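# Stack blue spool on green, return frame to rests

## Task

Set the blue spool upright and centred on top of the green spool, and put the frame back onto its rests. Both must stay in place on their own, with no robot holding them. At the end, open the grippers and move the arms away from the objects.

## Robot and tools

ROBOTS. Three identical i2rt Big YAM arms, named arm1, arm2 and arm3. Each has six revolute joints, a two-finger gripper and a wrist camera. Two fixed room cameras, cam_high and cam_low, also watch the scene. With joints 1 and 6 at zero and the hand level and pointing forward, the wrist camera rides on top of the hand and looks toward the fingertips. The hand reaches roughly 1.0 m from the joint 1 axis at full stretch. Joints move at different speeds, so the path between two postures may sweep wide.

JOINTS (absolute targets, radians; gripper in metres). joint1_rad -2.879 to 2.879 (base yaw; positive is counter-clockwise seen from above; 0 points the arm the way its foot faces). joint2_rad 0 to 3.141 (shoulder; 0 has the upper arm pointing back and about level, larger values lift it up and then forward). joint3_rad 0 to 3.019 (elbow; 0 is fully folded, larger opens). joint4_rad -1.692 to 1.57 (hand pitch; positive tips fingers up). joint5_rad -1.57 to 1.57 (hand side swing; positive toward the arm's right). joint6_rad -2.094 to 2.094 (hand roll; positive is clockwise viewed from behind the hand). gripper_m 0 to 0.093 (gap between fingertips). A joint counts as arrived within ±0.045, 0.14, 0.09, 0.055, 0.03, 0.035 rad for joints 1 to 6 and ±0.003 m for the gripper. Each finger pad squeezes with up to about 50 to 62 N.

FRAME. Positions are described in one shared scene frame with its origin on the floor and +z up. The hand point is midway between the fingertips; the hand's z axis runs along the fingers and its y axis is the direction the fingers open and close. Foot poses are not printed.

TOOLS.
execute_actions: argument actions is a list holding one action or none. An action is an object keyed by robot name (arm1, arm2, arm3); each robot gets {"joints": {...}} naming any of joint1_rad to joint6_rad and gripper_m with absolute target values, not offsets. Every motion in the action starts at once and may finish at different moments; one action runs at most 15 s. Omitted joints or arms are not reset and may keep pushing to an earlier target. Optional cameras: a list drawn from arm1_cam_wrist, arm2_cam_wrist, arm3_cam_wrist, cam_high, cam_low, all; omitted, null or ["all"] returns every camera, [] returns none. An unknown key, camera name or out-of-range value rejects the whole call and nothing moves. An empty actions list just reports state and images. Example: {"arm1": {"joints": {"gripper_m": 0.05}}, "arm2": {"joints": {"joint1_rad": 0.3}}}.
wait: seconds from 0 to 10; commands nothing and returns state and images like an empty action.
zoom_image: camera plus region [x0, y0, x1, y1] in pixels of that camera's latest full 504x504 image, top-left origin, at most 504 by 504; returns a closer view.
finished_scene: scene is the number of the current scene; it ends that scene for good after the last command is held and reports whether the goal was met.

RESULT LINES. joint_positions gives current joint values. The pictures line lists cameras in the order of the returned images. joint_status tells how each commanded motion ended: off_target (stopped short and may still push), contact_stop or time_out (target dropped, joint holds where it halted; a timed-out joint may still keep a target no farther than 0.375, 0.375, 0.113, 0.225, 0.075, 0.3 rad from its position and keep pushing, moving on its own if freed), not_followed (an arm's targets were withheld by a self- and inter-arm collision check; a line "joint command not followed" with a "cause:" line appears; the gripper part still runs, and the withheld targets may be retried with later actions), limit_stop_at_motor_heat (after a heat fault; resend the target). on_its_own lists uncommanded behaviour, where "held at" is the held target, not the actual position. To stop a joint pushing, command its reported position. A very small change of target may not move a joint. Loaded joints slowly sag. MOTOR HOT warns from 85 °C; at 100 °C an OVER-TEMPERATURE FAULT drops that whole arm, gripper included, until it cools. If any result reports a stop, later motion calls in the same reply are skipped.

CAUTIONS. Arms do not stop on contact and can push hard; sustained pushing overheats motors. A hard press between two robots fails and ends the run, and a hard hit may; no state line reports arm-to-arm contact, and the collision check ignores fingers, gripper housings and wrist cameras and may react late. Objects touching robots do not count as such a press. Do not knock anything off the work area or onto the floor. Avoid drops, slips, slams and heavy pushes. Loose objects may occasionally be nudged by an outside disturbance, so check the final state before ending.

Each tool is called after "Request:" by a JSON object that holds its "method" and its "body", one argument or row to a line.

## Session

Request:
{"method": "execute_actions", "body": {
  "actions": []
}}

Scene clock: 0.00 s.
Motor temperatures (°C, as the motors report them): arm1=[34 39 39 33 31 35] | arm2=[33 36 36 33 32 32] | arm3=[33 36 38 33 33 35]
arm1.joint_positions: joint1_rad=+0.204 joint2_rad=+0.511 joint3_rad=+1.400 joint4_rad=-1.356 joint5_rad=-0.063 joint6_rad=-0.129 gripper_m=+0.094
arm1.joint_status: not commanded
arm1.hand: x=+1.2740 y=-0.0479 z=+1.3820 quat_wxyz=(+0.046, +0.835, +0.157, -0.525) (m; scene frame)
arm2.joint_positions: joint1_rad=+0.036 joint2_rad=+0.446 joint3_rad=+1.342 joint4_rad=-1.310 joint5_rad=+0.030 joint6_rad=-0.275 gripper_m=+0.094
arm2.joint_status: not commanded
arm2.hand: x=-0.6422 y=+1.1032 z=+1.3851 quat_wxyz=(-0.425, -0.321, -0.774, +0.344) (m; scene frame)
arm3.joint_positions: joint1_rad=-0.310 joint2_rad=+0.536 joint3_rad=+1.450 joint4_rad=-1.410 joint5_rad=-0.001 joint6_rad=+0.411 gripper_m=+0.094
arm3.joint_status: not commanded
arm3.hand: x=-0.5964 y=-1.1282 z=+1.3496 quat_wxyz=(-0.432, +0.144, -0.847, -0.274) (m; scene frame)
pictures: arm1_cam_wrist, arm2_cam_wrist, arm3_cam_wrist, cam_high, cam_low
Images, in order (width x height): arm1_cam_wrist 504x504, arm2_cam_wrist 504x504, arm3_cam_wrist 504x504, cam_high 504x504, cam_low 504x504.

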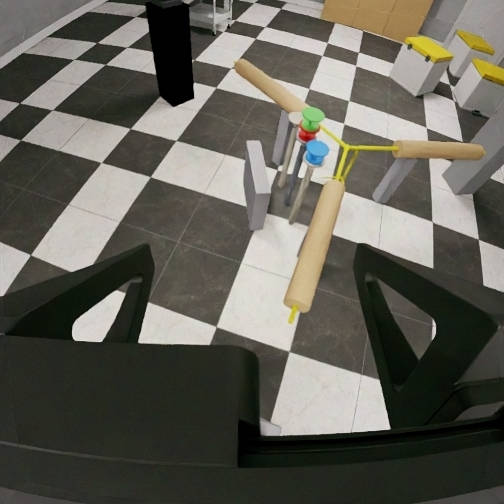

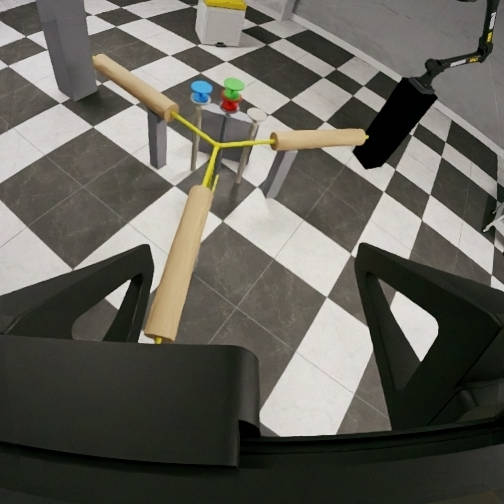

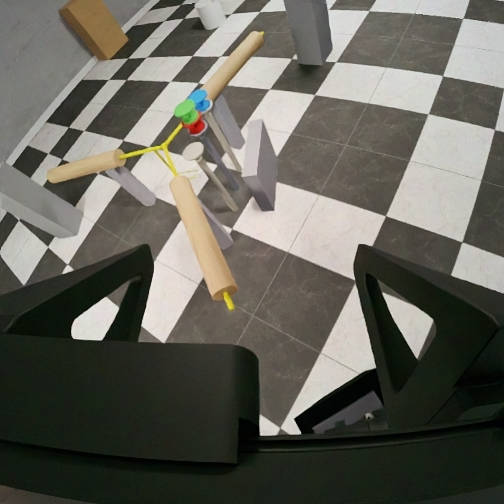

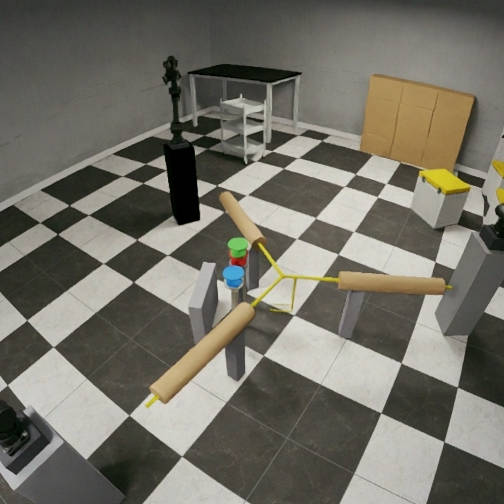

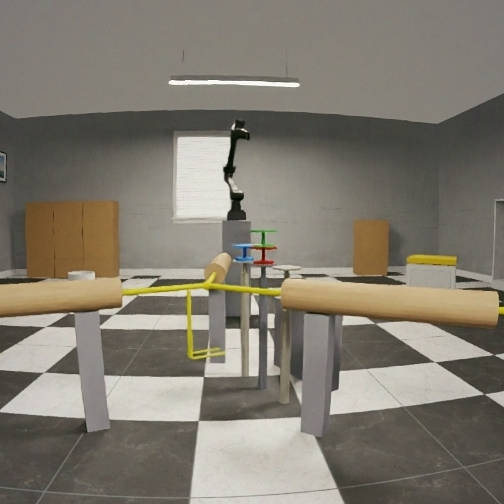

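Request:
{"method": "execute_actions", "body": {
  "actions": [
    {"arm1":{"joints":{"joint1_rad":-0.352,"joint2_rad":2.027,"joint3_rad":1.249,"joint4_rad":-0.793,"joint5_rad":0,"joint6_rad":-0.35}},"arm2":{"joints":{"joint1_rad":0.1,"joint2_rad":1.6,"joint3_rad":0.486,"joint4_rad":-0.457,"joint5_rad":0,"joint6_rad":0.08}},"arm3":{"joints":{"joint1_rad":0.24,"joint2_rad":2.0,"joint3_rad":1.369,"joint4_rad":-0.938,"joint5_rad":0,"joint6_rad":0.24}}}
  ]
}}

Scene clock: 19.93 s.
Motor temperatures (°C, as the motors report them): arm1=[34 39 41 34 31 35] | arm2=[33 36 38 33 32 32] | arm3=[33 36 41 33 33 35]
arm1.joint_positions: joint1_rad=-0.353 joint2_rad=+2.038 joint3_rad=+1.241 joint4_rad=-0.803 joint5_rad=-0.001 joint6_rad=-0.336 gripper_m=+0.094
arm1.joint_status: all done
arm1.hand: x=+0.9687 y=+0.1778 z=+0.7417 quat_wxyz=(+0.005, +1.000, -0.009, +0.011) (m; scene frame)
arm2.joint_positions: joint1_rad=+0.094 joint2_rad=+1.600 joint3_rad=+0.480 joint4_rad=-0.468 joint5_rad=+0.003 joint6_rad=+0.067 gripper_m=+0.094
arm2.joint_status: all done
arm2.hand: x=-0.5798 y=+1.0363 z=+0.7483 quat_wxyz=(+0.008, -0.501, -0.865, -0.002) (m; scene frame)
arm3.joint_positions: joint1_rad=+0.240 joint2_rad=+1.993 joint3_rad=+1.363 joint4_rad=-0.951 joint5_rad=+0.001 joint6_rad=+0.249 gripper_m=+0.094
arm3.joint_status: all done
arm3.hand: x=-0.5732 y=-0.7326 z=+0.7548 quat_wxyz=(+0.002, +0.497, -0.868, +0.011) (m; scene frame)
pictures: arm1_cam_wrist, arm2_cam_wrist, arm3_cam_wrist, cam_high, cam_low
Images, in order (width x height): arm1_cam_wrist 504x504, arm2_cam_wrist 504x504, arm3_cam_wrist 504x504, cam_high 504x504, cam_low 504x504.

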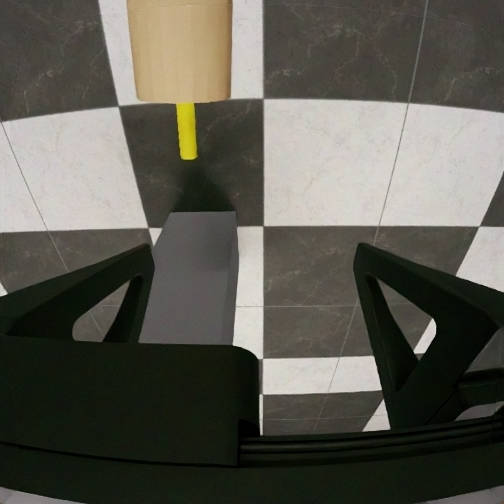

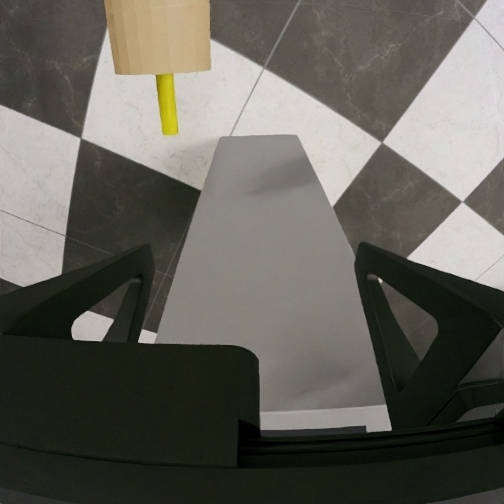

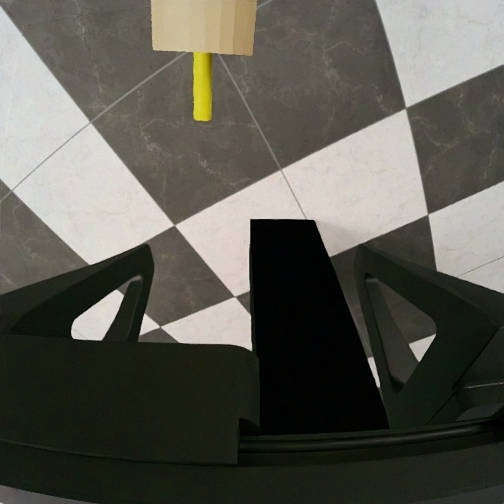

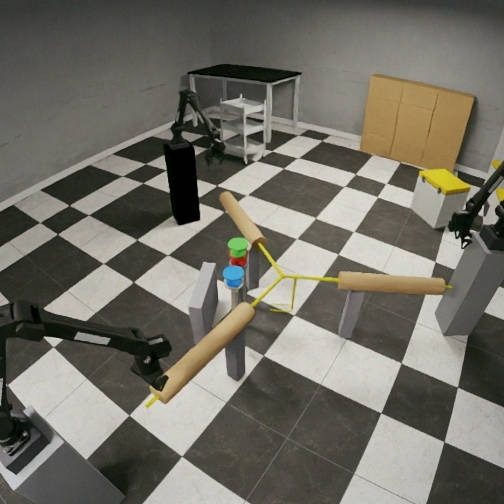

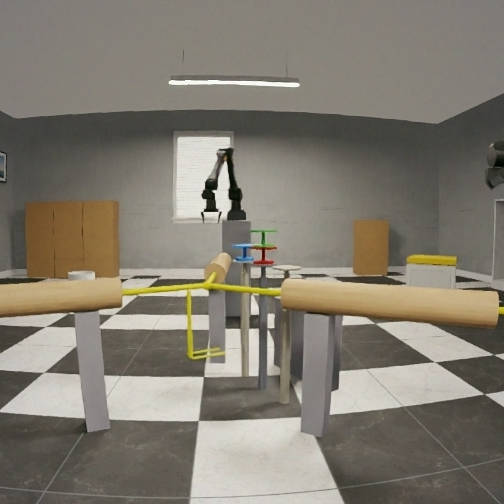

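Request:
{"method": "execute_actions", "body": {
  "actions": [
    {"arm1":{"joints":{"joint1_rad":-0.21,"joint2_rad":2.37,"joint3_rad":1.26,"joint4_rad":-0.45,"joint6_rad":-0.22}},"arm2":{"joints":{"joint1_rad":0.44,"joint2_rad":2.27,"joint3_rad":0.735,"joint4_rad":-0.02,"joint6_rad":0.43}},"arm3":{"joints":{"joint1_rad":0.085,"joint2_rad":2.425,"joint3_rad":1.605,"joint4_rad":-0.74,"joint6_rad":0.08}}}
  ],
  "cameras": ["arm1_cam_wrist","arm2_cam_wrist","arm3_cam_wrist"]
}}

Scene clock: 30.70 s.
Motor temperatures (°C, as the motors report them): arm1=[34 40 40 34 31 35] | arm2=[33 36 38 33 32 32] | arm3=[33 38 41 33 33 35]
arm1.joint_positions: joint1_rad=-0.200 joint2_rad=+2.396 joint3_rad=+1.243 joint4_rad=-0.462 joint5_rad=-0.001 joint6_rad=-0.234 gripper_m=+0.094
arm1.joint_status: all done
arm1.hand: x=+0.9683 y=+0.0979 z=+0.5656 quat_wxyz=(+0.005, +1.000, +0.017, +0.019) (m; scene frame)
arm2.joint_positions: joint1_rad=+0.450 joint2_rad=+2.283 joint3_rad=+0.730 joint4_rad=-0.030 joint5_rad=+0.001 joint6_rad=+0.417 gripper_m=+0.094
arm2.joint_status: all done
arm2.hand: x=-0.4622 y=+1.0647 z=+0.5759 quat_wxyz=(+0.006, -0.498, -0.867, +0.000) (m; scene frame)
arm3.joint_positions: joint1_rad=+0.076 joint2_rad=+2.442 joint3_rad=+1.589 joint4_rad=-0.748 joint5_rad=+0.000 joint6_rad=+0.089 gripper_m=+0.094
arm3.joint_status: all done
arm3.hand: x=-0.4649 y=-0.7172 z=+0.5676 quat_wxyz=(+0.011, +0.495, -0.868, +0.015) (m; scene frame)
pictures: arm1_cam_wrist, arm2_cam_wrist, arm3_cam_wrist
Images, in order (width x height): arm1_cam_wrist 504x504, arm2_cam_wrist 504x504, arm3_cam_wrist 504x504.

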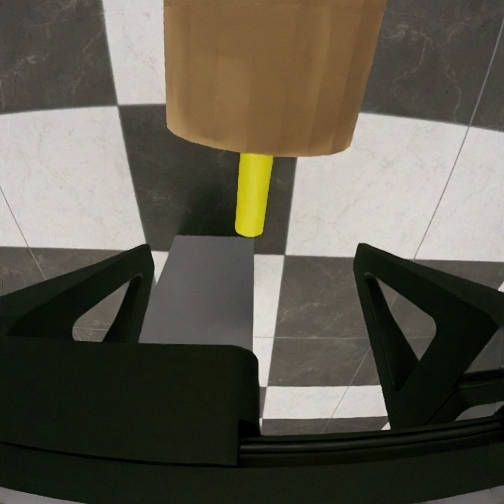

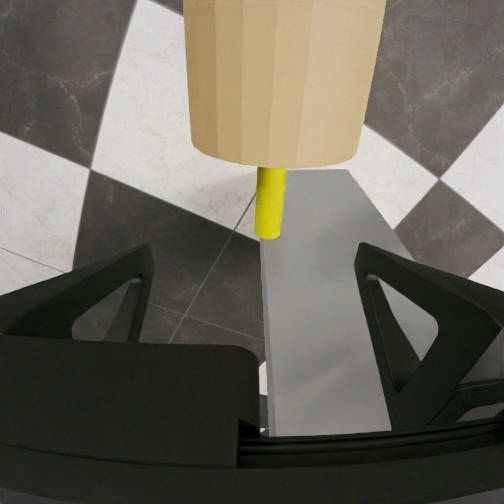

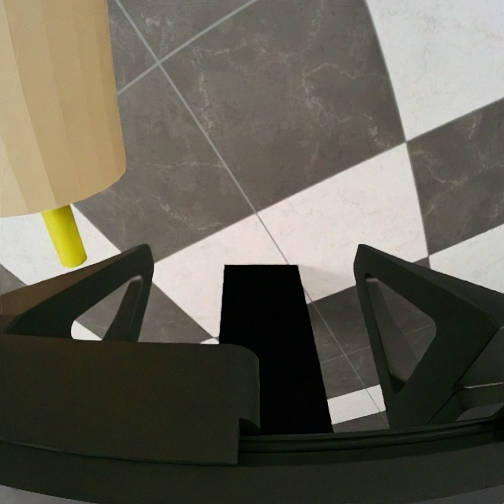

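Request:
{"method": "execute_actions", "body": {
  "actions": [
    {"arm2":{"joints":{"joint1_rad":0.405,"joint6_rad":0.39}},"arm3":{"joints":{"joint1_rad":0.305,"joint2_rad":2.42,"joint3_rad":1.68,"joint4_rad":-0.79,"joint6_rad":0.3}}}
  ],
  "cameras": ["arm2_cam_wrist","arm3_cam_wrist"]
}}

Scene clock: 38.10 s.
Motor temperatures (°C, as the motors report them): arm1=[34 41 40 34 31 35] | arm2=[33 36 37 33 32 32] | arm3=[33 39 41 33 33 35]
arm1.joint_positions: joint1_rad=-0.200 joint2_rad=+2.396 joint3_rad=+1.243 joint4_rad=-0.462 joint5_rad=-0.001 joint6_rad=-0.234 gripper_m=+0.094
arm1.joint_status: not commanded
arm1.hand: x=+0.9683 y=+0.0979 z=+0.5656 quat_wxyz=(+0.005, +1.000, +0.017, +0.019) (m; scene frame)
arm2.joint_positions: joint1_rad=+0.408 joint2_rad=+2.283 joint3_rad=+0.730 joint4_rad=-0.030 joint5_rad=+0.001 joint6_rad=+0.403 gripper_m=+0.094
arm2.joint_status: all done
arm2.hand: x=-0.4705 y=+1.0538 z=+0.5759 quat_wxyz=(+0.006, -0.510, -0.860, +0.000) (m; scene frame)
arm3.joint_positions: joint1_rad=+0.306 joint2_rad=+2.440 joint3_rad=+1.652 joint4_rad=-0.773 joint5_rad=-0.001 joint6_rad=+0.291 gripper_m=+0.094
arm3.joint_status: all done
arm3.hand: x=-0.5892 y=-0.6455 z=+0.5833 quat_wxyz=(-0.004, +0.508, -0.861, +0.003) (m; scene frame)
pictures: arm2_cam_wrist, arm3_cam_wrist
Images, in order (width x height): arm2_cam_wrist 504x504, arm3_cam_wrist 504x504.

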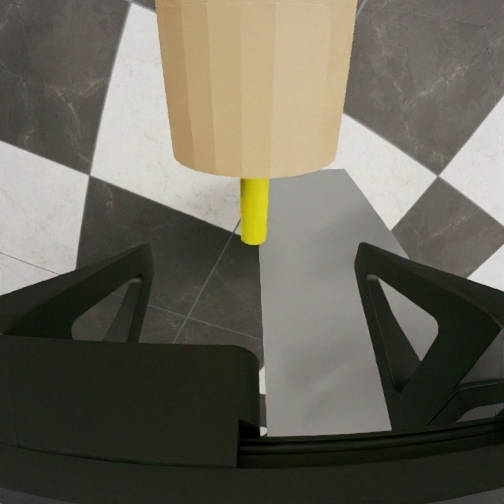

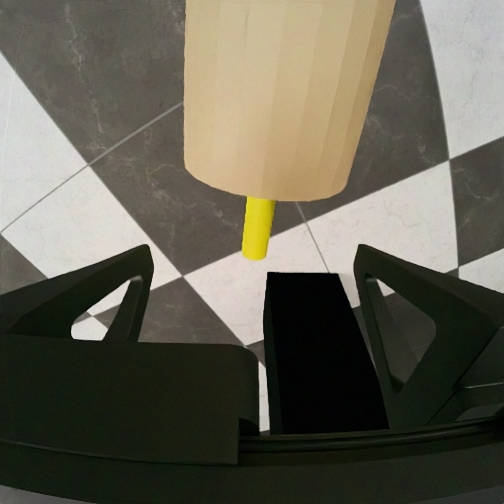

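Request:
{"method": "execute_actions", "body": {
  "actions": [
    {"arm1":{"joints":{"joint2_rad":2.49,"joint3_rad":1.3,"joint4_rad":-0.345,"joint6_rad":-0.21}},"arm2":{"joints":{"joint2_rad":2.455,"joint3_rad":0.79,"joint4_rad":0.115}},"arm3":{"joints":{"joint2_rad":2.535,"joint3_rad":1.675,"joint4_rad":-0.685}}}
  ],
  "cameras": ["arm1_cam_wrist","arm2_cam_wrist","arm3_cam_wrist"]
}}

Scene clock: 44.80 s.
Motor temperatures (°C, as the motors report them): arm1=[34 41 40 34 31 35] | arm2=[33 36 37 33 32 32] | arm3=[33 40 41 33 33 35]
arm1.joint_positions: joint1_rad=-0.200 joint2_rad=+2.500 joint3_rad=+1.287 joint4_rad=-0.356 joint5_rad=-0.001 joint6_rad=-0.224 gripper_m=+0.094
arm1.joint_status: all done
arm1.hand: x=+0.9581 y=+0.0999 z=+0.5221 quat_wxyz=(+0.000, +1.000, +0.012, -0.004) (m; scene frame)
arm2.joint_positions: joint1_rad=+0.408 joint2_rad=+2.465 joint3_rad=+0.787 joint4_rad=+0.104 joint5_rad=+0.001 joint6_rad=+0.402 gripper_m=+0.094
arm2.joint_status: all done
arm2.hand: x=-0.4760 y=+1.0582 z=+0.5197 quat_wxyz=(+0.002, -0.510, -0.860, +0.000) (m; scene frame)
arm3.joint_positions: joint1_rad=+0.306 joint2_rad=+2.524 joint3_rad=+1.652 joint4_rad=-0.701 joint5_rad=-0.001 joint6_rad=+0.291 gripper_m=+0.094
arm3.joint_status: all done
arm3.hand: x=-0.5913 y=-0.6574 z=+0.5329 quat_wxyz=(+0.000, +0.508, -0.862, +0.007) (m; scene frame)
pictures: arm1_cam_wrist, arm2_cam_wrist, arm3_cam_wrist
Images, in order (width x height): arm1_cam_wrist 504x504, arm2_cam_wrist 504x504, arm3_cam_wrist 504x504.

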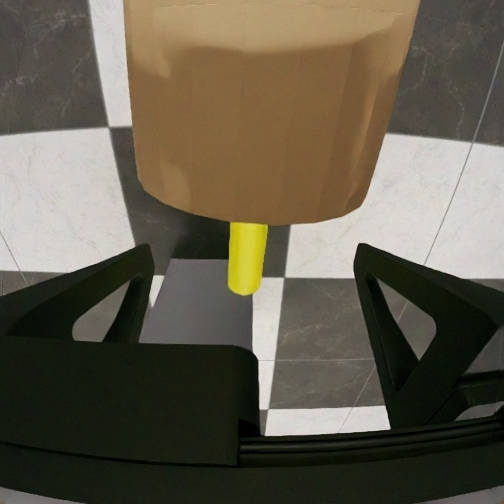

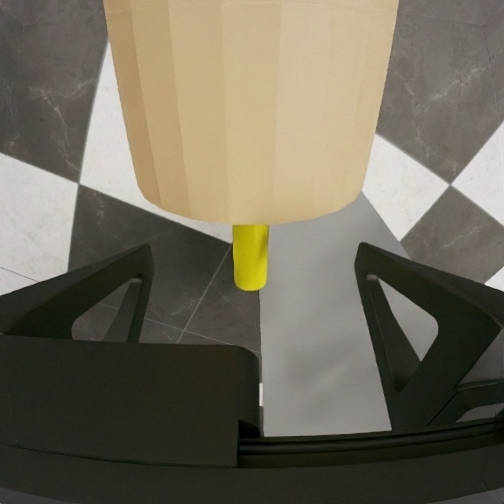

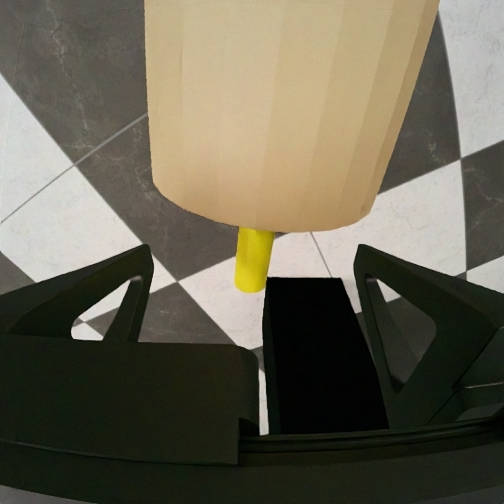

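Request:
{"method": "execute_actions", "body": {
  "actions": [
    {"arm1":{"joints":{"joint2_rad":2.665,"joint3_rad":1.355,"joint4_rad":-0.23}},"arm2":{"joints":{"joint2_rad":2.675,"joint3_rad":0.905,"joint4_rad":0.22}},"arm3":{"joints":{"joint2_rad":2.7,"joint3_rad":1.75,"joint4_rad":-0.595}}}
  ],
  "cameras": ["arm1_cam_wrist","arm2_cam_wrist","arm3_cam_wrist"]
}}

Scene clock: 50.43 s.
Motor temperatures (°C, as the motors report them): arm1=[34 41 40 33 31 35] | arm2=[33 36 37 33 32 32] | arm3=[33 40 41 33 33 35]
arm1.joint_positions: joint1_rad=-0.202 joint2_rad=+2.622 joint3_rad=+1.347 joint4_rad=-0.236 joint5_rad=-0.003 joint6_rad=-0.222 gripper_m=+0.094
arm1.joint_status: all done
arm1.hand: x=+0.9484 y=+0.1028 z=+0.4715 quat_wxyz=(-0.005, +0.999, +0.010, -0.032) (m; scene frame)
arm2.joint_positions: joint1_rad=+0.408 joint2_rad=+2.626 joint3_rad=+0.882 joint4_rad=+0.207 joint5_rad=-0.002 joint6_rad=+0.401 gripper_m=+0.094
arm2.joint_status: all done
arm2.hand: x=-0.4684 y=+1.0530 z=+0.4668 quat_wxyz=(-0.017, -0.510, -0.860, +0.001) (m; scene frame)
arm3.joint_positions: joint1_rad=+0.306 joint2_rad=+2.633 joint3_rad=+1.706 joint4_rad=-0.635 joint5_rad=+0.007 joint6_rad=+0.321 gripper_m=+0.094
arm3.joint_status: all done
arm3.hand: x=-0.5891 y=-0.6567 z=+0.4806 quat_wxyz=(-0.007, +0.495, -0.869, +0.006) (m; scene frame)
pictures: arm1_cam_wrist, arm2_cam_wrist, arm3_cam_wrist
Images, in order (width x height): arm1_cam_wrist 504x504, arm2_cam_wrist 504x504, arm3_cam_wrist 504x504.

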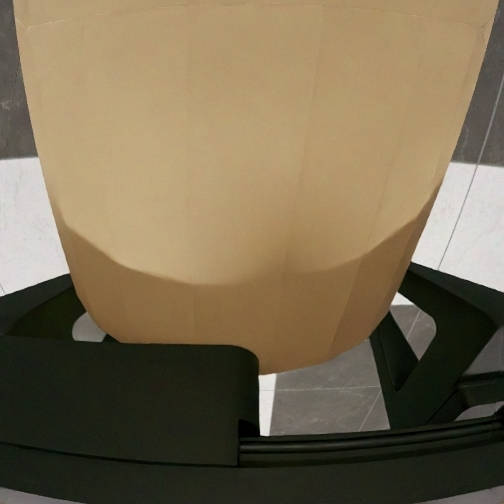

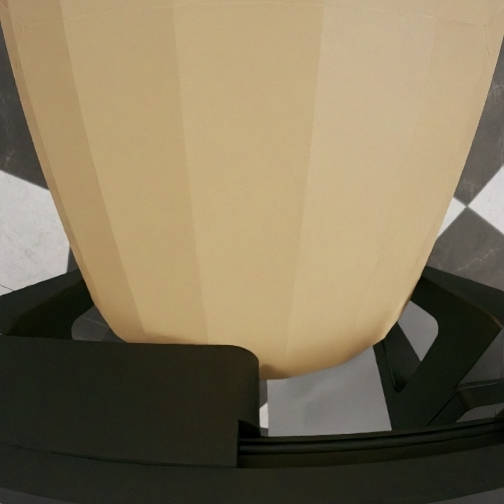

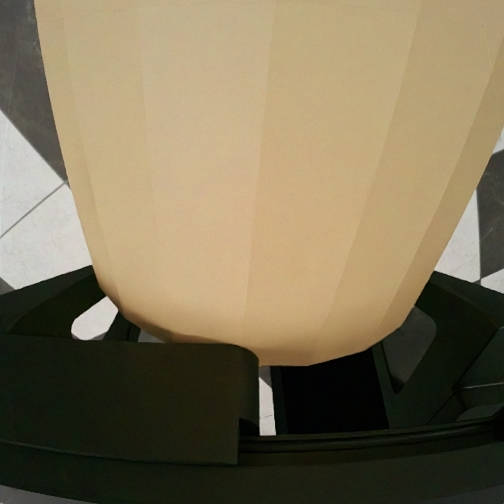

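Request:
{"method": "execute_actions", "body": {
  "actions": [
    {"arm1":{"joints":{"joint2_rad":2.49,"joint3_rad":1.225,"joint4_rad":-0.3}},"arm2":{"joints":{"joint2_rad":2.44,"joint3_rad":0.715,"joint4_rad":0.16}},"arm3":{"joints":{"joint2_rad":2.51,"joint3_rad":1.59,"joint4_rad":-0.65,"joint6_rad":0.29}}}
  ],
  "cameras": ["arm1_cam_wrist","arm2_cam_wrist","arm3_cam_wrist","cam_high"]
}}

Scene clock: 53.30 s.
Motor temperatures (°C, as the motors report them): arm1=[34 41 40 33 31 35] | arm2=[33 36 36 33 32 32] | arm3=[33 40 41 33 33 35]
arm1.joint_positions: joint1_rad=-0.202 joint2_rad=+2.504 joint3_rad=+1.215 joint4_rad=-0.298 joint5_rad=-0.002 joint6_rad=-0.222 gripper_m=+0.094
arm1.joint_status: all done
arm1.hand: x=+0.9891 y=+0.0946 z=+0.5114 quat_wxyz=(+0.002, +1.000, +0.010, +0.005) (m; scene frame)
arm2.joint_positions: joint1_rad=+0.408 joint2_rad=+2.439 joint3_rad=+0.716 joint4_rad=+0.164 joint5_rad=-0.002 joint6_rad=+0.401 gripper_m=+0.094
arm2.joint_status: all done
arm2.hand: x=-0.4895 y=+1.0697 z=+0.5308 quat_wxyz=(-0.007, -0.509, -0.860, +0.000) (m; scene frame)
arm3.joint_positions: joint1_rad=+0.306 joint2_rad=+2.526 joint3_rad=+1.587 joint4_rad=-0.640 joint5_rad=+0.003 joint6_rad=+0.299 gripper_m=+0.094
arm3.joint_status: all done
arm3.hand: x=-0.5950 y=-0.6786 z=+0.5164 quat_wxyz=(+0.001, +0.504, -0.864, +0.011) (m; scene frame)
pictures: arm1_cam_wrist, arm2_cam_wrist, arm3_cam_wrist, cam_high
Images, in order (width x height): arm1_cam_wrist 504x504, arm2_cam_wrist 504x504, arm3_cam_wrist 504x504, cam_high 504x504.

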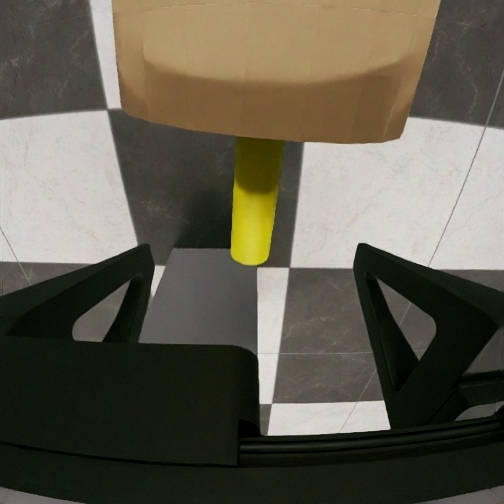

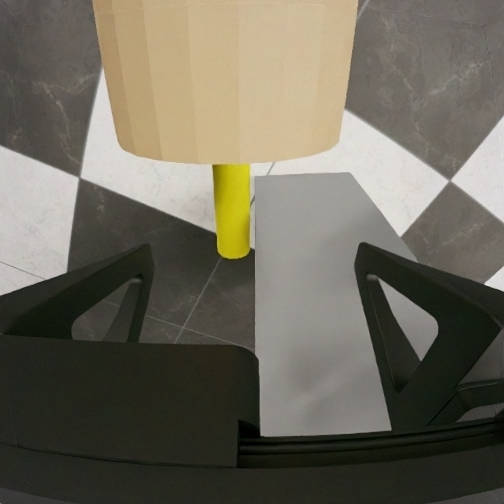

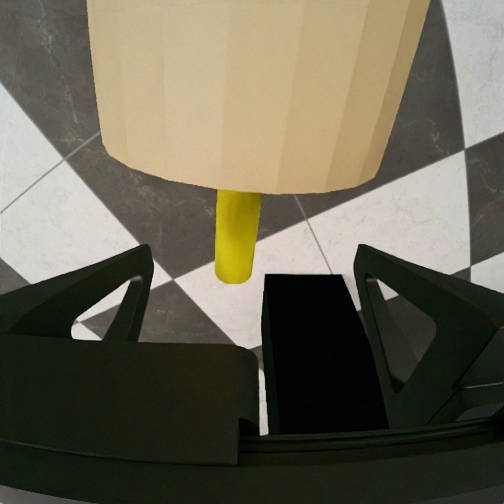

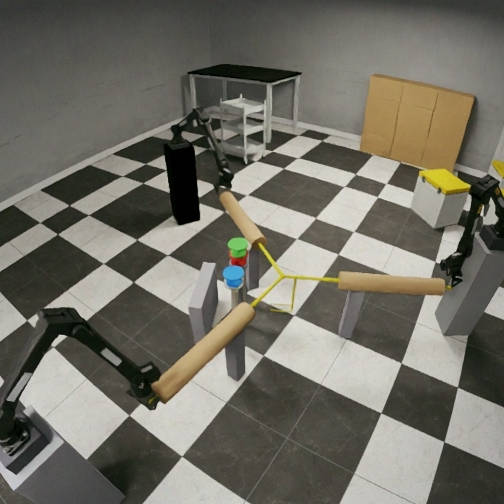

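Request:
{"method": "execute_actions", "body": {
  "actions": [
    {"arm1":{"joints":{"joint2_rad":2.62,"joint3_rad":1.28,"joint4_rad":-0.24}},"arm2":{"joints":{"joint1_rad":0.45,"joint2_rad":2.6,"joint3_rad":0.81,"joint4_rad":0.21,"joint6_rad":0.435}},"arm3":{"joints":{"joint2_rad":2.63,"joint3_rad":1.645,"joint4_rad":-0.59}}}
  ],
  "cameras": ["arm1_cam_wrist","arm2_cam_wrist","arm3_cam_wrist"]
}}

Scene clock: 59.67 s.
Motor temperatures (°C, as the motors report them): arm1=[34 41 39 33 31 35] | arm2=[33 36 36 33 32 32] | arm3=[33 40 41 33 33 35]
arm1.joint_positions: joint1_rad=-0.202 joint2_rad=+2.632 joint3_rad=+1.277 joint4_rad=-0.246 joint5_rad=-0.002 joint6_rad=-0.222 gripper_m=+0.094
arm1.joint_status: all done
arm1.hand: x=+0.9976 y=+0.0928 z=+0.4597 quat_wxyz=(+0.004, +1.000, +0.010, +0.012) (m; scene frame)
arm2.joint_positions: joint1_rad=+0.447 joint2_rad=+2.607 joint3_rad=+0.814 joint4_rad=+0.205 joint5_rad=-0.002 joint6_rad=+0.422 gripper_m=+0.094
arm2.joint_status: all done
arm2.hand: x=-0.4875 y=+1.0827 z=+0.4774 quat_wxyz=(+0.008, -0.502, -0.865, -0.002) (m; scene frame)
arm3.joint_positions: joint1_rad=+0.306 joint2_rad=+2.617 joint3_rad=+1.625 joint4_rad=-0.603 joint5_rad=+0.003 joint6_rad=+0.299 gripper_m=+0.094
arm3.joint_status: all done
arm3.hand: x=-0.5962 y=-0.6863 z=+0.4728 quat_wxyz=(+0.006, +0.504, -0.864, +0.017) (m; scene frame)
pictures: arm1_cam_wrist, arm2_cam_wrist, arm3_cam_wrist
Images, in order (width x height): arm1_cam_wrist 504x504, arm2_cam_wrist 504x504, arm3_cam_wrist 504x504.

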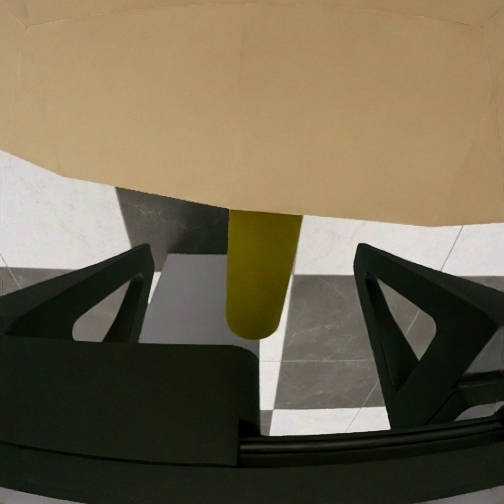

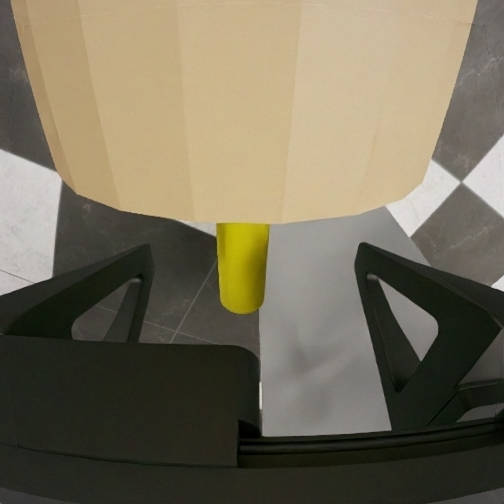

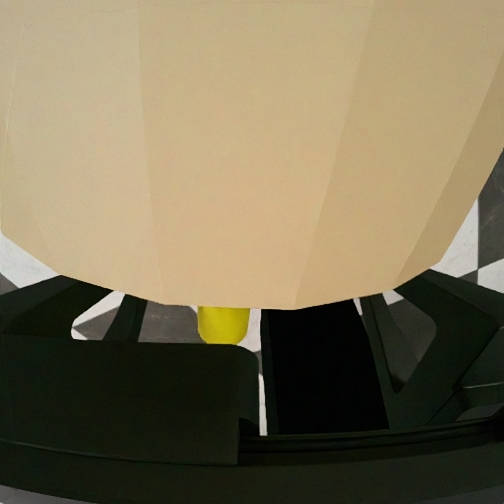

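Request:
{"method": "execute_actions", "body": {
  "actions": [
    {"arm2":{"joints":{"joint2_rad":2.65,"joint3_rad":0.845,"joint4_rad":0.22}}}
  ],
  "cameras": []
}}

Request:
{"method": "execute_actions", "body": {
  "actions": [
    {"arm1":{"joints":{"gripper_m":0}},"arm2":{"joints":{"gripper_m":0}},"arm3":{"joints":{"gripper_m":0}}}
  ]
}}

Scene clock: 63.10 s.
Motor temperatures (°C, as the motors report them): arm1=[34 41 39 33 31 35] | arm2=[33 36 36 33 32 32] | arm3=[33 40 40 33 33 35]
arm1.joint_positions: joint1_rad=-0.202 joint2_rad=+2.632 joint3_rad=+1.277 joint4_rad=-0.246 joint5_rad=-0.002 joint6_rad=-0.222 gripper_m=+0.094
arm1.joint_status: not commanded
arm1.hand: x=+0.9976 y=+0.0928 z=+0.4597 quat_wxyz=(+0.004, +1.000, +0.010, +0.012) (m; scene frame)
arm2.joint_positions: joint1_rad=+0.447 joint2_rad=+2.644 joint3_rad=+0.846 joint4_rad=+0.211 joint5_rad=-0.002 joint6_rad=+0.422 gripper_m=+0.094
arm2.joint_status: all done
arm2.hand: x=-0.4852 y=+1.0809 z=+0.4644 quat_wxyz=(+0.008, -0.502, -0.865, -0.002) (m; scene frame)
arm3.joint_positions: joint1_rad=+0.306 joint2_rad=+2.617 joint3_rad=+1.625 joint4_rad=-0.603 joint5_rad=+0.003 joint6_rad=+0.299 gripper_m=+0.094
arm3.joint_status: not commanded
arm3.hand: x=-0.5962 y=-0.6863 z=+0.4728 quat_wxyz=(+0.006, +0.504, -0.864, +0.017) (m; scene frame)
pictures: none
No camera images: the call's "cameras" was empty. Leave "cameras" out to get every camera's image.

Scene clock: 63.83 s.
Motor temperatures (°C, as the motors report them): arm1=[34 41 39 33 31 35] | arm2=[33 36 36 33 32 32] | arm3=[33 40 40 33 33 35]
arm1.joint_positions: joint1_rad=-0.207 joint2_rad=+2.632 joint3_rad=+1.277 joint4_rad=-0.246 joint5_rad=+0.004 joint6_rad=-0.220 gripper_m=+0.016
arm1.joint_status: gripper_m off_target (ended at +0.016, target +0.000)
arm1.hand: x=+0.9982 y=+0.0960 z=+0.4597 quat_wxyz=(+0.001, +1.000, +0.006, +0.012) (m; scene frame)
arm2.joint_positions: joint1_rad=+0.447 joint2_rad=+2.644 joint3_rad=+0.846 joint4_rad=+0.212 joint5_rad=-0.001 joint6_rad=+0.441 gripper_m=+0.018
arm2.joint_status: gripper_m off_target (ended at +0.018, target +0.000)
arm2.hand: x=-0.4850 y=+1.0807 z=+0.4644 quat_wxyz=(+0.008, -0.510, -0.860, -0.001) (m; scene frame)
arm3.joint_positions: joint1_rad=+0.308 joint2_rad=+2.617 joint3_rad=+1.625 joint4_rad=-0.602 joint5_rad=-0.007 joint6_rad=+0.340 gripper_m=+0.019
arm3.joint_status: gripper_m off_target (ended at +0.019, target +0.000)
arm3.hand: x=-0.5992 y=-0.6854 z=+0.4728 quat_wxyz=(+0.009, +0.487, -0.873, +0.013) (m; scene frame)
pictures: arm1_cam_wrist, arm2_cam_wrist, arm3_cam_wrist, cam_high, cam_low
Images, in order (width x height): arm1_cam_wrist 504x504, arm2_cam_wrist 504x504, arm3_cam_wrist 504x504, cam_high 504x504, cam_low 504x504.

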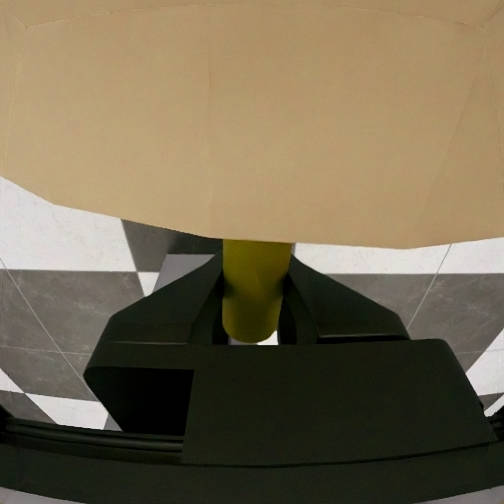

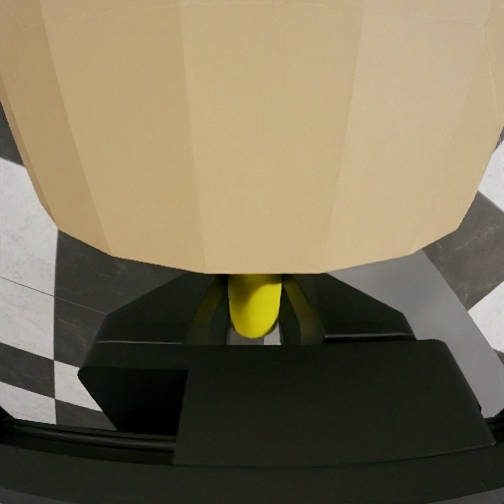

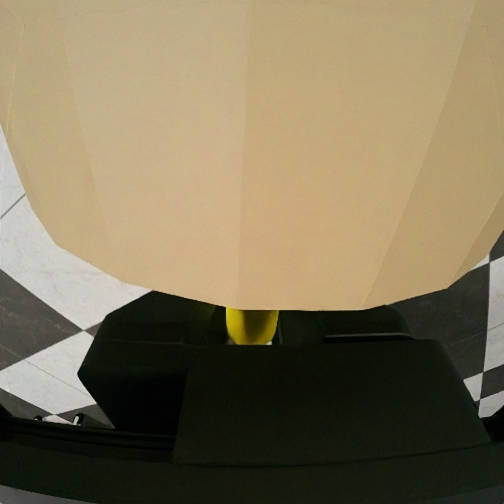

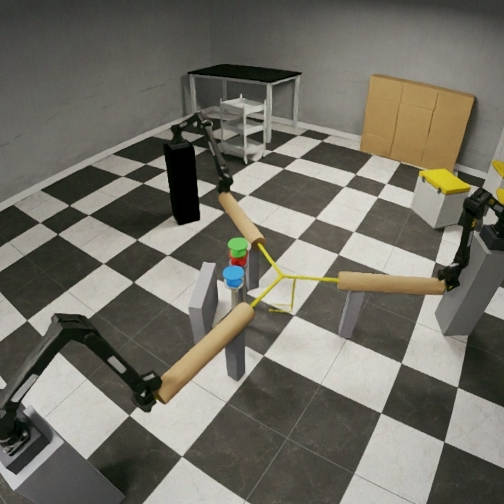

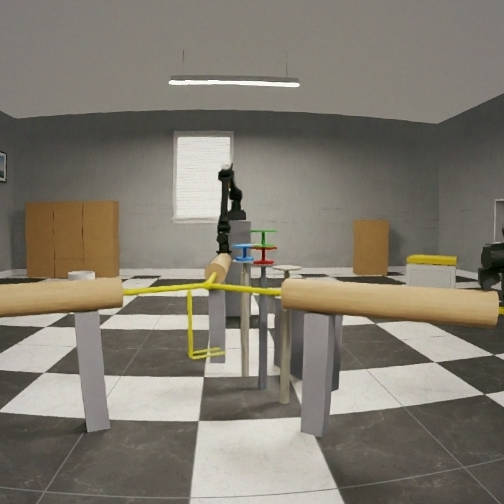

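Request:
{"method": "execute_actions", "body": {
  "actions": []
}}

Scene clock: 75.93 s.
Motor temperatures (°C, as the motors report them): arm1=[34 41 39 33 31 35] | arm2=[33 36 36 33 32 32] | arm3=[33 40 40 33 33 35]
arm1.joint_positions: joint1_rad=-0.207 joint2_rad=+2.632 joint3_rad=+1.277 joint4_rad=-0.246 joint5_rad=+0.004 joint6_rad=-0.220 gripper_m=+0.016
arm1.joint_status: gripper_m off_target (ended at +0.016, target +0.000)
arm1.hand: x=+0.9982 y=+0.0960 z=+0.4597 quat_wxyz=(+0.001, +1.000, +0.006, +0.012) (m; scene frame)
arm2.joint_positions: joint1_rad=+0.447 joint2_rad=+2.644 joint3_rad=+0.846 joint4_rad=+0.212 joint5_rad=-0.001 joint6_rad=+0.441 gripper_m=+0.018
arm2.joint_status: gripper_m off_target (ended at +0.018, target +0.000)
arm2.hand: x=-0.4850 y=+1.0807 z=+0.4644 quat_wxyz=(+0.008, -0.510, -0.860, -0.001) (m; scene frame)
arm3.joint_positions: joint1_rad=+0.308 joint2_rad=+2.617 joint3_rad=+1.625 joint4_rad=-0.602 joint5_rad=-0.007 joint6_rad=+0.340 gripper_m=+0.019
arm3.joint_status: gripper_m off_target (ended at +0.019, target +0.000)
arm3.hand: x=-0.5992 y=-0.6854 z=+0.4728 quat_wxyz=(+0.009, +0.487, -0.873, +0.013) (m; scene frame)
pictures: arm1_cam_wrist, arm2_cam_wrist, arm3_cam_wrist, cam_high, cam_low
Images, in order (width x height): arm1_cam_wrist 504x504, arm2_cam_wrist 504x504, arm3_cam_wrist 504x504, cam_high 504x504, cam_low 504x504.

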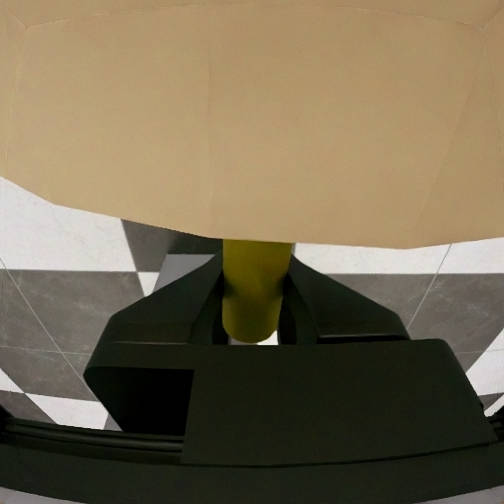

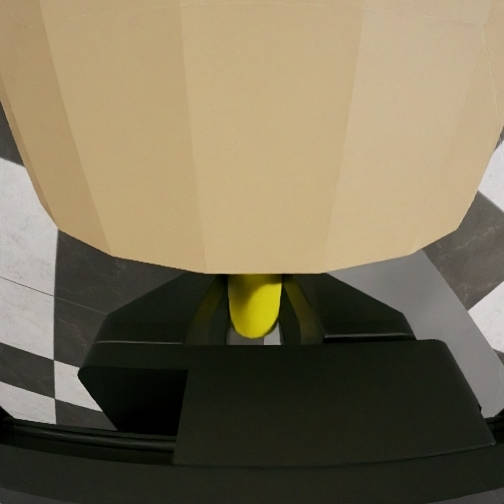

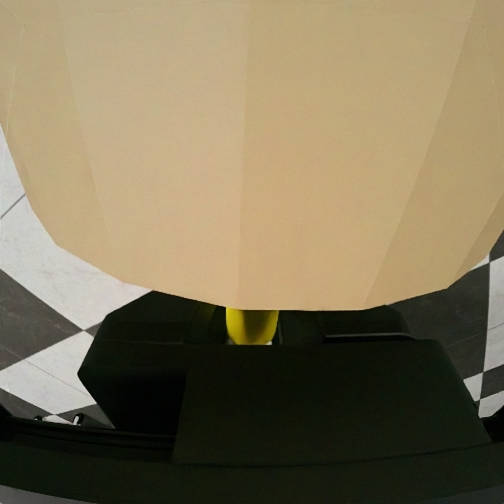

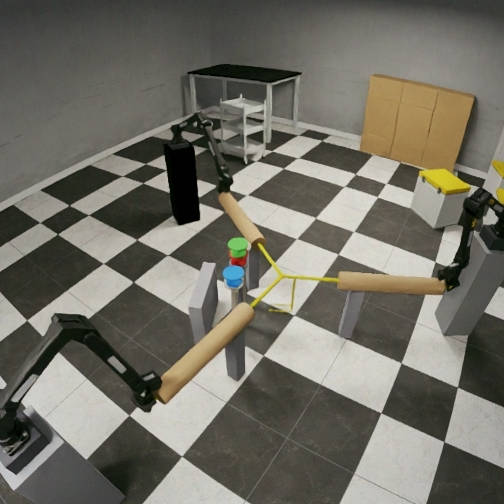

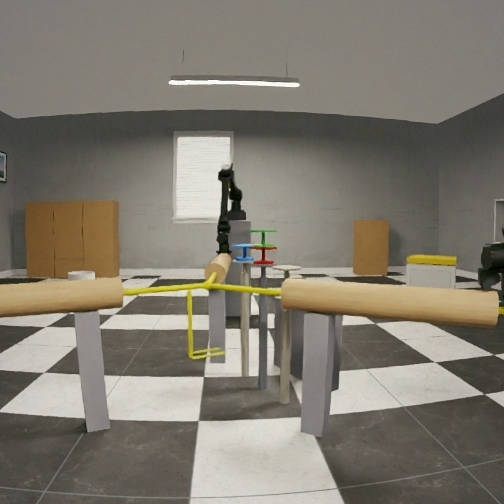

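Request:
{"method": "execute_actions", "body": {
  "actions": [
    {"arm1":{"joints":{"joint2_rad":2.345,"joint3_rad":1.13,"joint4_rad":-0.334}},"arm2":{"joints":{"joint2_rad":2.295,"joint3_rad":0.668,"joint4_rad":0.085}},"arm3":{"joints":{"joint2_rad":2.372,"joint3_rad":1.52,"joint4_rad":-0.697}}}
  ],
  "cameras": []
}}

Request:
{"method": "execute_actions", "body": {
  "actions": [
    {"arm1":{"joints":{"joint2_rad":2.095,"joint3_rad":1.054,"joint4_rad":-0.509}},"arm2":{"joints":{"joint2_rad":1.93,"joint3_rad":0.565,"joint4_rad":-0.179}},"arm3":{"joints":{"joint2_rad":2.18,"joint3_rad":1.488,"joint4_rad":-0.857}}}
  ],
  "cameras": []
}}

Request:
{"method": "execute_actions", "body": {
  "actions": [
    {"arm1":{"joints":{"joint2_rad":1.87,"joint3_rad":1.06,"joint4_rad":-0.732}},"arm2":{"joints":{"joint2_rad":1.568,"joint3_rad":0.565,"joint4_rad":-0.534}},"arm3":{"joints":{"joint2_rad":2.025,"joint3_rad":1.55,"joint4_rad":-1.051}}}
  ],
  "cameras": []
}}

Request:
{"method": "execute_actions", "body": {
  "actions": [
    {"arm1":{"joints":{"joint2_rad":1.705,"joint3_rad":1.135,"joint4_rad":-0.957}},"arm2":{"joints":{"joint2_rad":1.312,"joint3_rad":0.66,"joint4_rad":-0.868}},"arm3":{"joints":{"joint2_rad":1.927,"joint3_rad":1.655,"joint4_rad":-1.248}}}
  ],
  "cameras": ["cam_low","cam_high"]
}}

Scene clock: 89.70 s.
Motor temperatures (°C, as the motors report them): arm1=[34 42 39 33 31 35] | arm2=[33 36 36 33 32 32] | arm3=[33 41 40 33 33 35]
arm1.joint_positions: joint1_rad=-0.212 joint2_rad=+2.378 joint3_rad=+1.125 joint4_rad=-0.332 joint5_rad=+0.005 joint6_rad=-0.220 gripper_m=+0.016
arm1.joint_status: all done
arm1.hand: x=+1.0008 y=+0.0979 z=+0.5573 quat_wxyz=(-0.001, +1.000, +0.004, +0.005) (m; scene frame)
arm2.joint_positions: joint1_rad=+0.444 joint2_rad=+2.320 joint3_rad=+0.666 joint4_rad=+0.086 joint5_rad=-0.004 joint6_rad=+0.438 gripper_m=+0.018
arm2.joint_status: all done
arm2.hand: x=-0.4842 y=+1.0794 z=+0.5657 quat_wxyz=(-0.001, -0.510, -0.860, -0.002) (m; scene frame)
arm3.joint_positions: joint1_rad=+0.300 joint2_rad=+2.402 joint3_rad=+1.511 joint4_rad=-0.695 joint5_rad=-0.006 joint6_rad=+0.352 gripper_m=+0.018
arm3.joint_status: all done
arm3.hand: x=-0.5957 y=-0.6885 z=+0.5694 quat_wxyz=(+0.006, +0.478, -0.878, +0.011) (m; scene frame)
pictures: none
No camera images: the call's "cameras" was empty. Leave "cameras" out to get every camera's image.

Scene clock: 90.83 s.
Motor temperatures (°C, as the motors report them): arm1=[34 42 39 33 31 35] | arm2=[33 36 36 33 32 32] | arm3=[33 41 40 33 33 35]
arm1.joint_positions: joint1_rad=-0.214 joint2_rad=+2.120 joint3_rad=+1.050 joint4_rad=-0.506 joint5_rad=+0.005 joint6_rad=-0.220 gripper_m=+0.016
arm1.joint_status: all done
arm1.hand: x=+1.0006 y=+0.0989 z=+0.6595 quat_wxyz=(-0.002, +1.000, +0.003, +0.001) (m; scene frame)
arm2.joint_positions: joint1_rad=+0.444 joint2_rad=+1.951 joint3_rad=+0.562 joint4_rad=-0.174 joint5_rad=-0.004 joint6_rad=+0.439 gripper_m=+0.018
arm2.joint_status: all done
arm2.hand: x=-0.4855 y=+1.0808 z=+0.6662 quat_wxyz=(-0.004, -0.510, -0.860, -0.002) (m; scene frame)
arm3.joint_positions: joint1_rad=+0.301 joint2_rad=+2.205 joint3_rad=+1.475 joint4_rad=-0.859 joint5_rad=-0.005 joint6_rad=+0.354 gripper_m=+0.018
arm3.joint_status: all done
arm3.hand: x=-0.5976 y=-0.6894 z=+0.6718 quat_wxyz=(+0.007, +0.478, -0.878, +0.011) (m; scene frame)
pictures: none
No camera images: the call's "cameras" was empty. Leave "cameras" out to get every camera's image.

Scene clock: 92.03 s.
Motor temperatures (°C, as the motors report them): arm1=[34 42 39 33 31 35] | arm2=[33 36 36 33 32 32] | arm3=[33 41 40 33 33 35]
arm1.joint_positions: joint1_rad=-0.214 joint2_rad=+1.892 joint3_rad=+1.050 joint4_rad=-0.734 joint5_rad=+0.003 joint6_rad=-0.220 gripper_m=+0.016
arm1.joint_status: all done
arm1.hand: x=+1.0015 y=+0.0984 z=+0.7602 quat_wxyz=(-0.001, +1.000, +0.003, +0.000) (m; scene frame)
arm2.joint_positions: joint1_rad=+0.444 joint2_rad=+1.584 joint3_rad=+0.555 joint4_rad=-0.523 joint5_rad=+0.000 joint6_rad=+0.439 gripper_m=+0.018
arm2.joint_status: all done
arm2.hand: x=-0.4862 y=+1.0803 z=+0.7661 quat_wxyz=(-0.009, -0.510, -0.860, +0.001) (m; scene frame)
arm3.joint_positions: joint1_rad=+0.297 joint2_rad=+2.040 joint3_rad=+1.493 joint4_rad=-1.036 joint5_rad=-0.007 joint6_rad=+0.354 gripper_m=+0.018
arm3.joint_status: all done
arm3.hand: x=-0.5978 y=-0.6935 z=+0.7698 quat_wxyz=(+0.006, +0.477, -0.879, +0.010) (m; scene frame)
pictures: none
No camera images: the call's "cameras" was empty. Leave "cameras" out to get every camera's image.

Scene clock: 93.23 s.
Motor temperatures (°C, as the motors report them): arm1=[34 42 39 33 31 35] | arm2=[33 36 36 33 32 32] | arm3=[33 41 41 33 33 35]
arm1.joint_positions: joint1_rad=-0.214 joint2_rad=+1.719 joint3_rad=+1.091 joint4_rad=-0.934 joint5_rad=+0.007 joint6_rad=-0.220 gripper_m=+0.016
arm1.joint_status: all done
arm1.hand: x=+1.0046 y=+0.0985 z=+0.8475 quat_wxyz=(-0.005, +1.000, +0.003, -0.006) (m; scene frame)
arm2.joint_positions: joint1_rad=+0.444 joint2_rad=+1.320 joint3_rad=+0.626 joint4_rad=-0.842 joint5_rad=-0.008 joint6_rad=+0.440 gripper_m=+0.018
arm2.joint_status: all done
arm2.hand: x=-0.4857 y=+1.0817 z=+0.8551 quat_wxyz=(-0.018, -0.510, -0.860, -0.002) (m; scene frame)
arm3.joint_positions: joint1_rad=+0.295 joint2_rad=+1.956 joint3_rad=+1.584 joint4_rad=-1.235 joint5_rad=+0.002 joint6_rad=+0.354 gripper_m=+0.018
arm3.joint_status: all done
arm3.hand: x=-0.5965 y=-0.6956 z=+0.8488 quat_wxyz=(+0.010, +0.476, -0.879, +0.021) (m; scene frame)
pictures: cam_high, cam_low
Images, in order (width x height): cam_high 504x504, cam_low 504x504.

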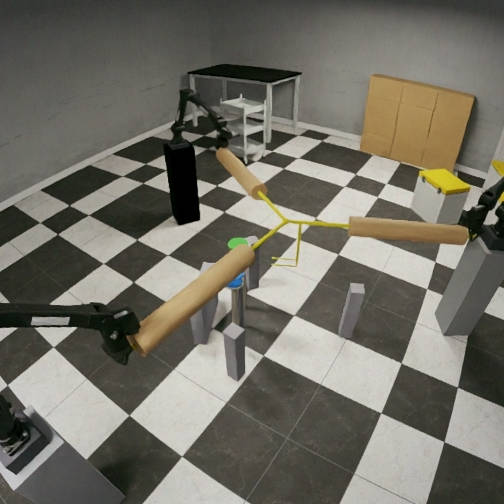

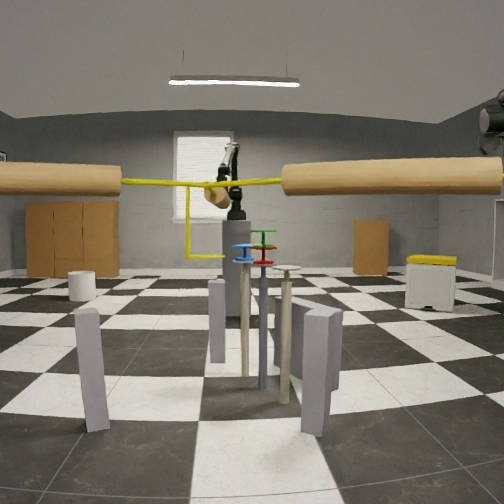

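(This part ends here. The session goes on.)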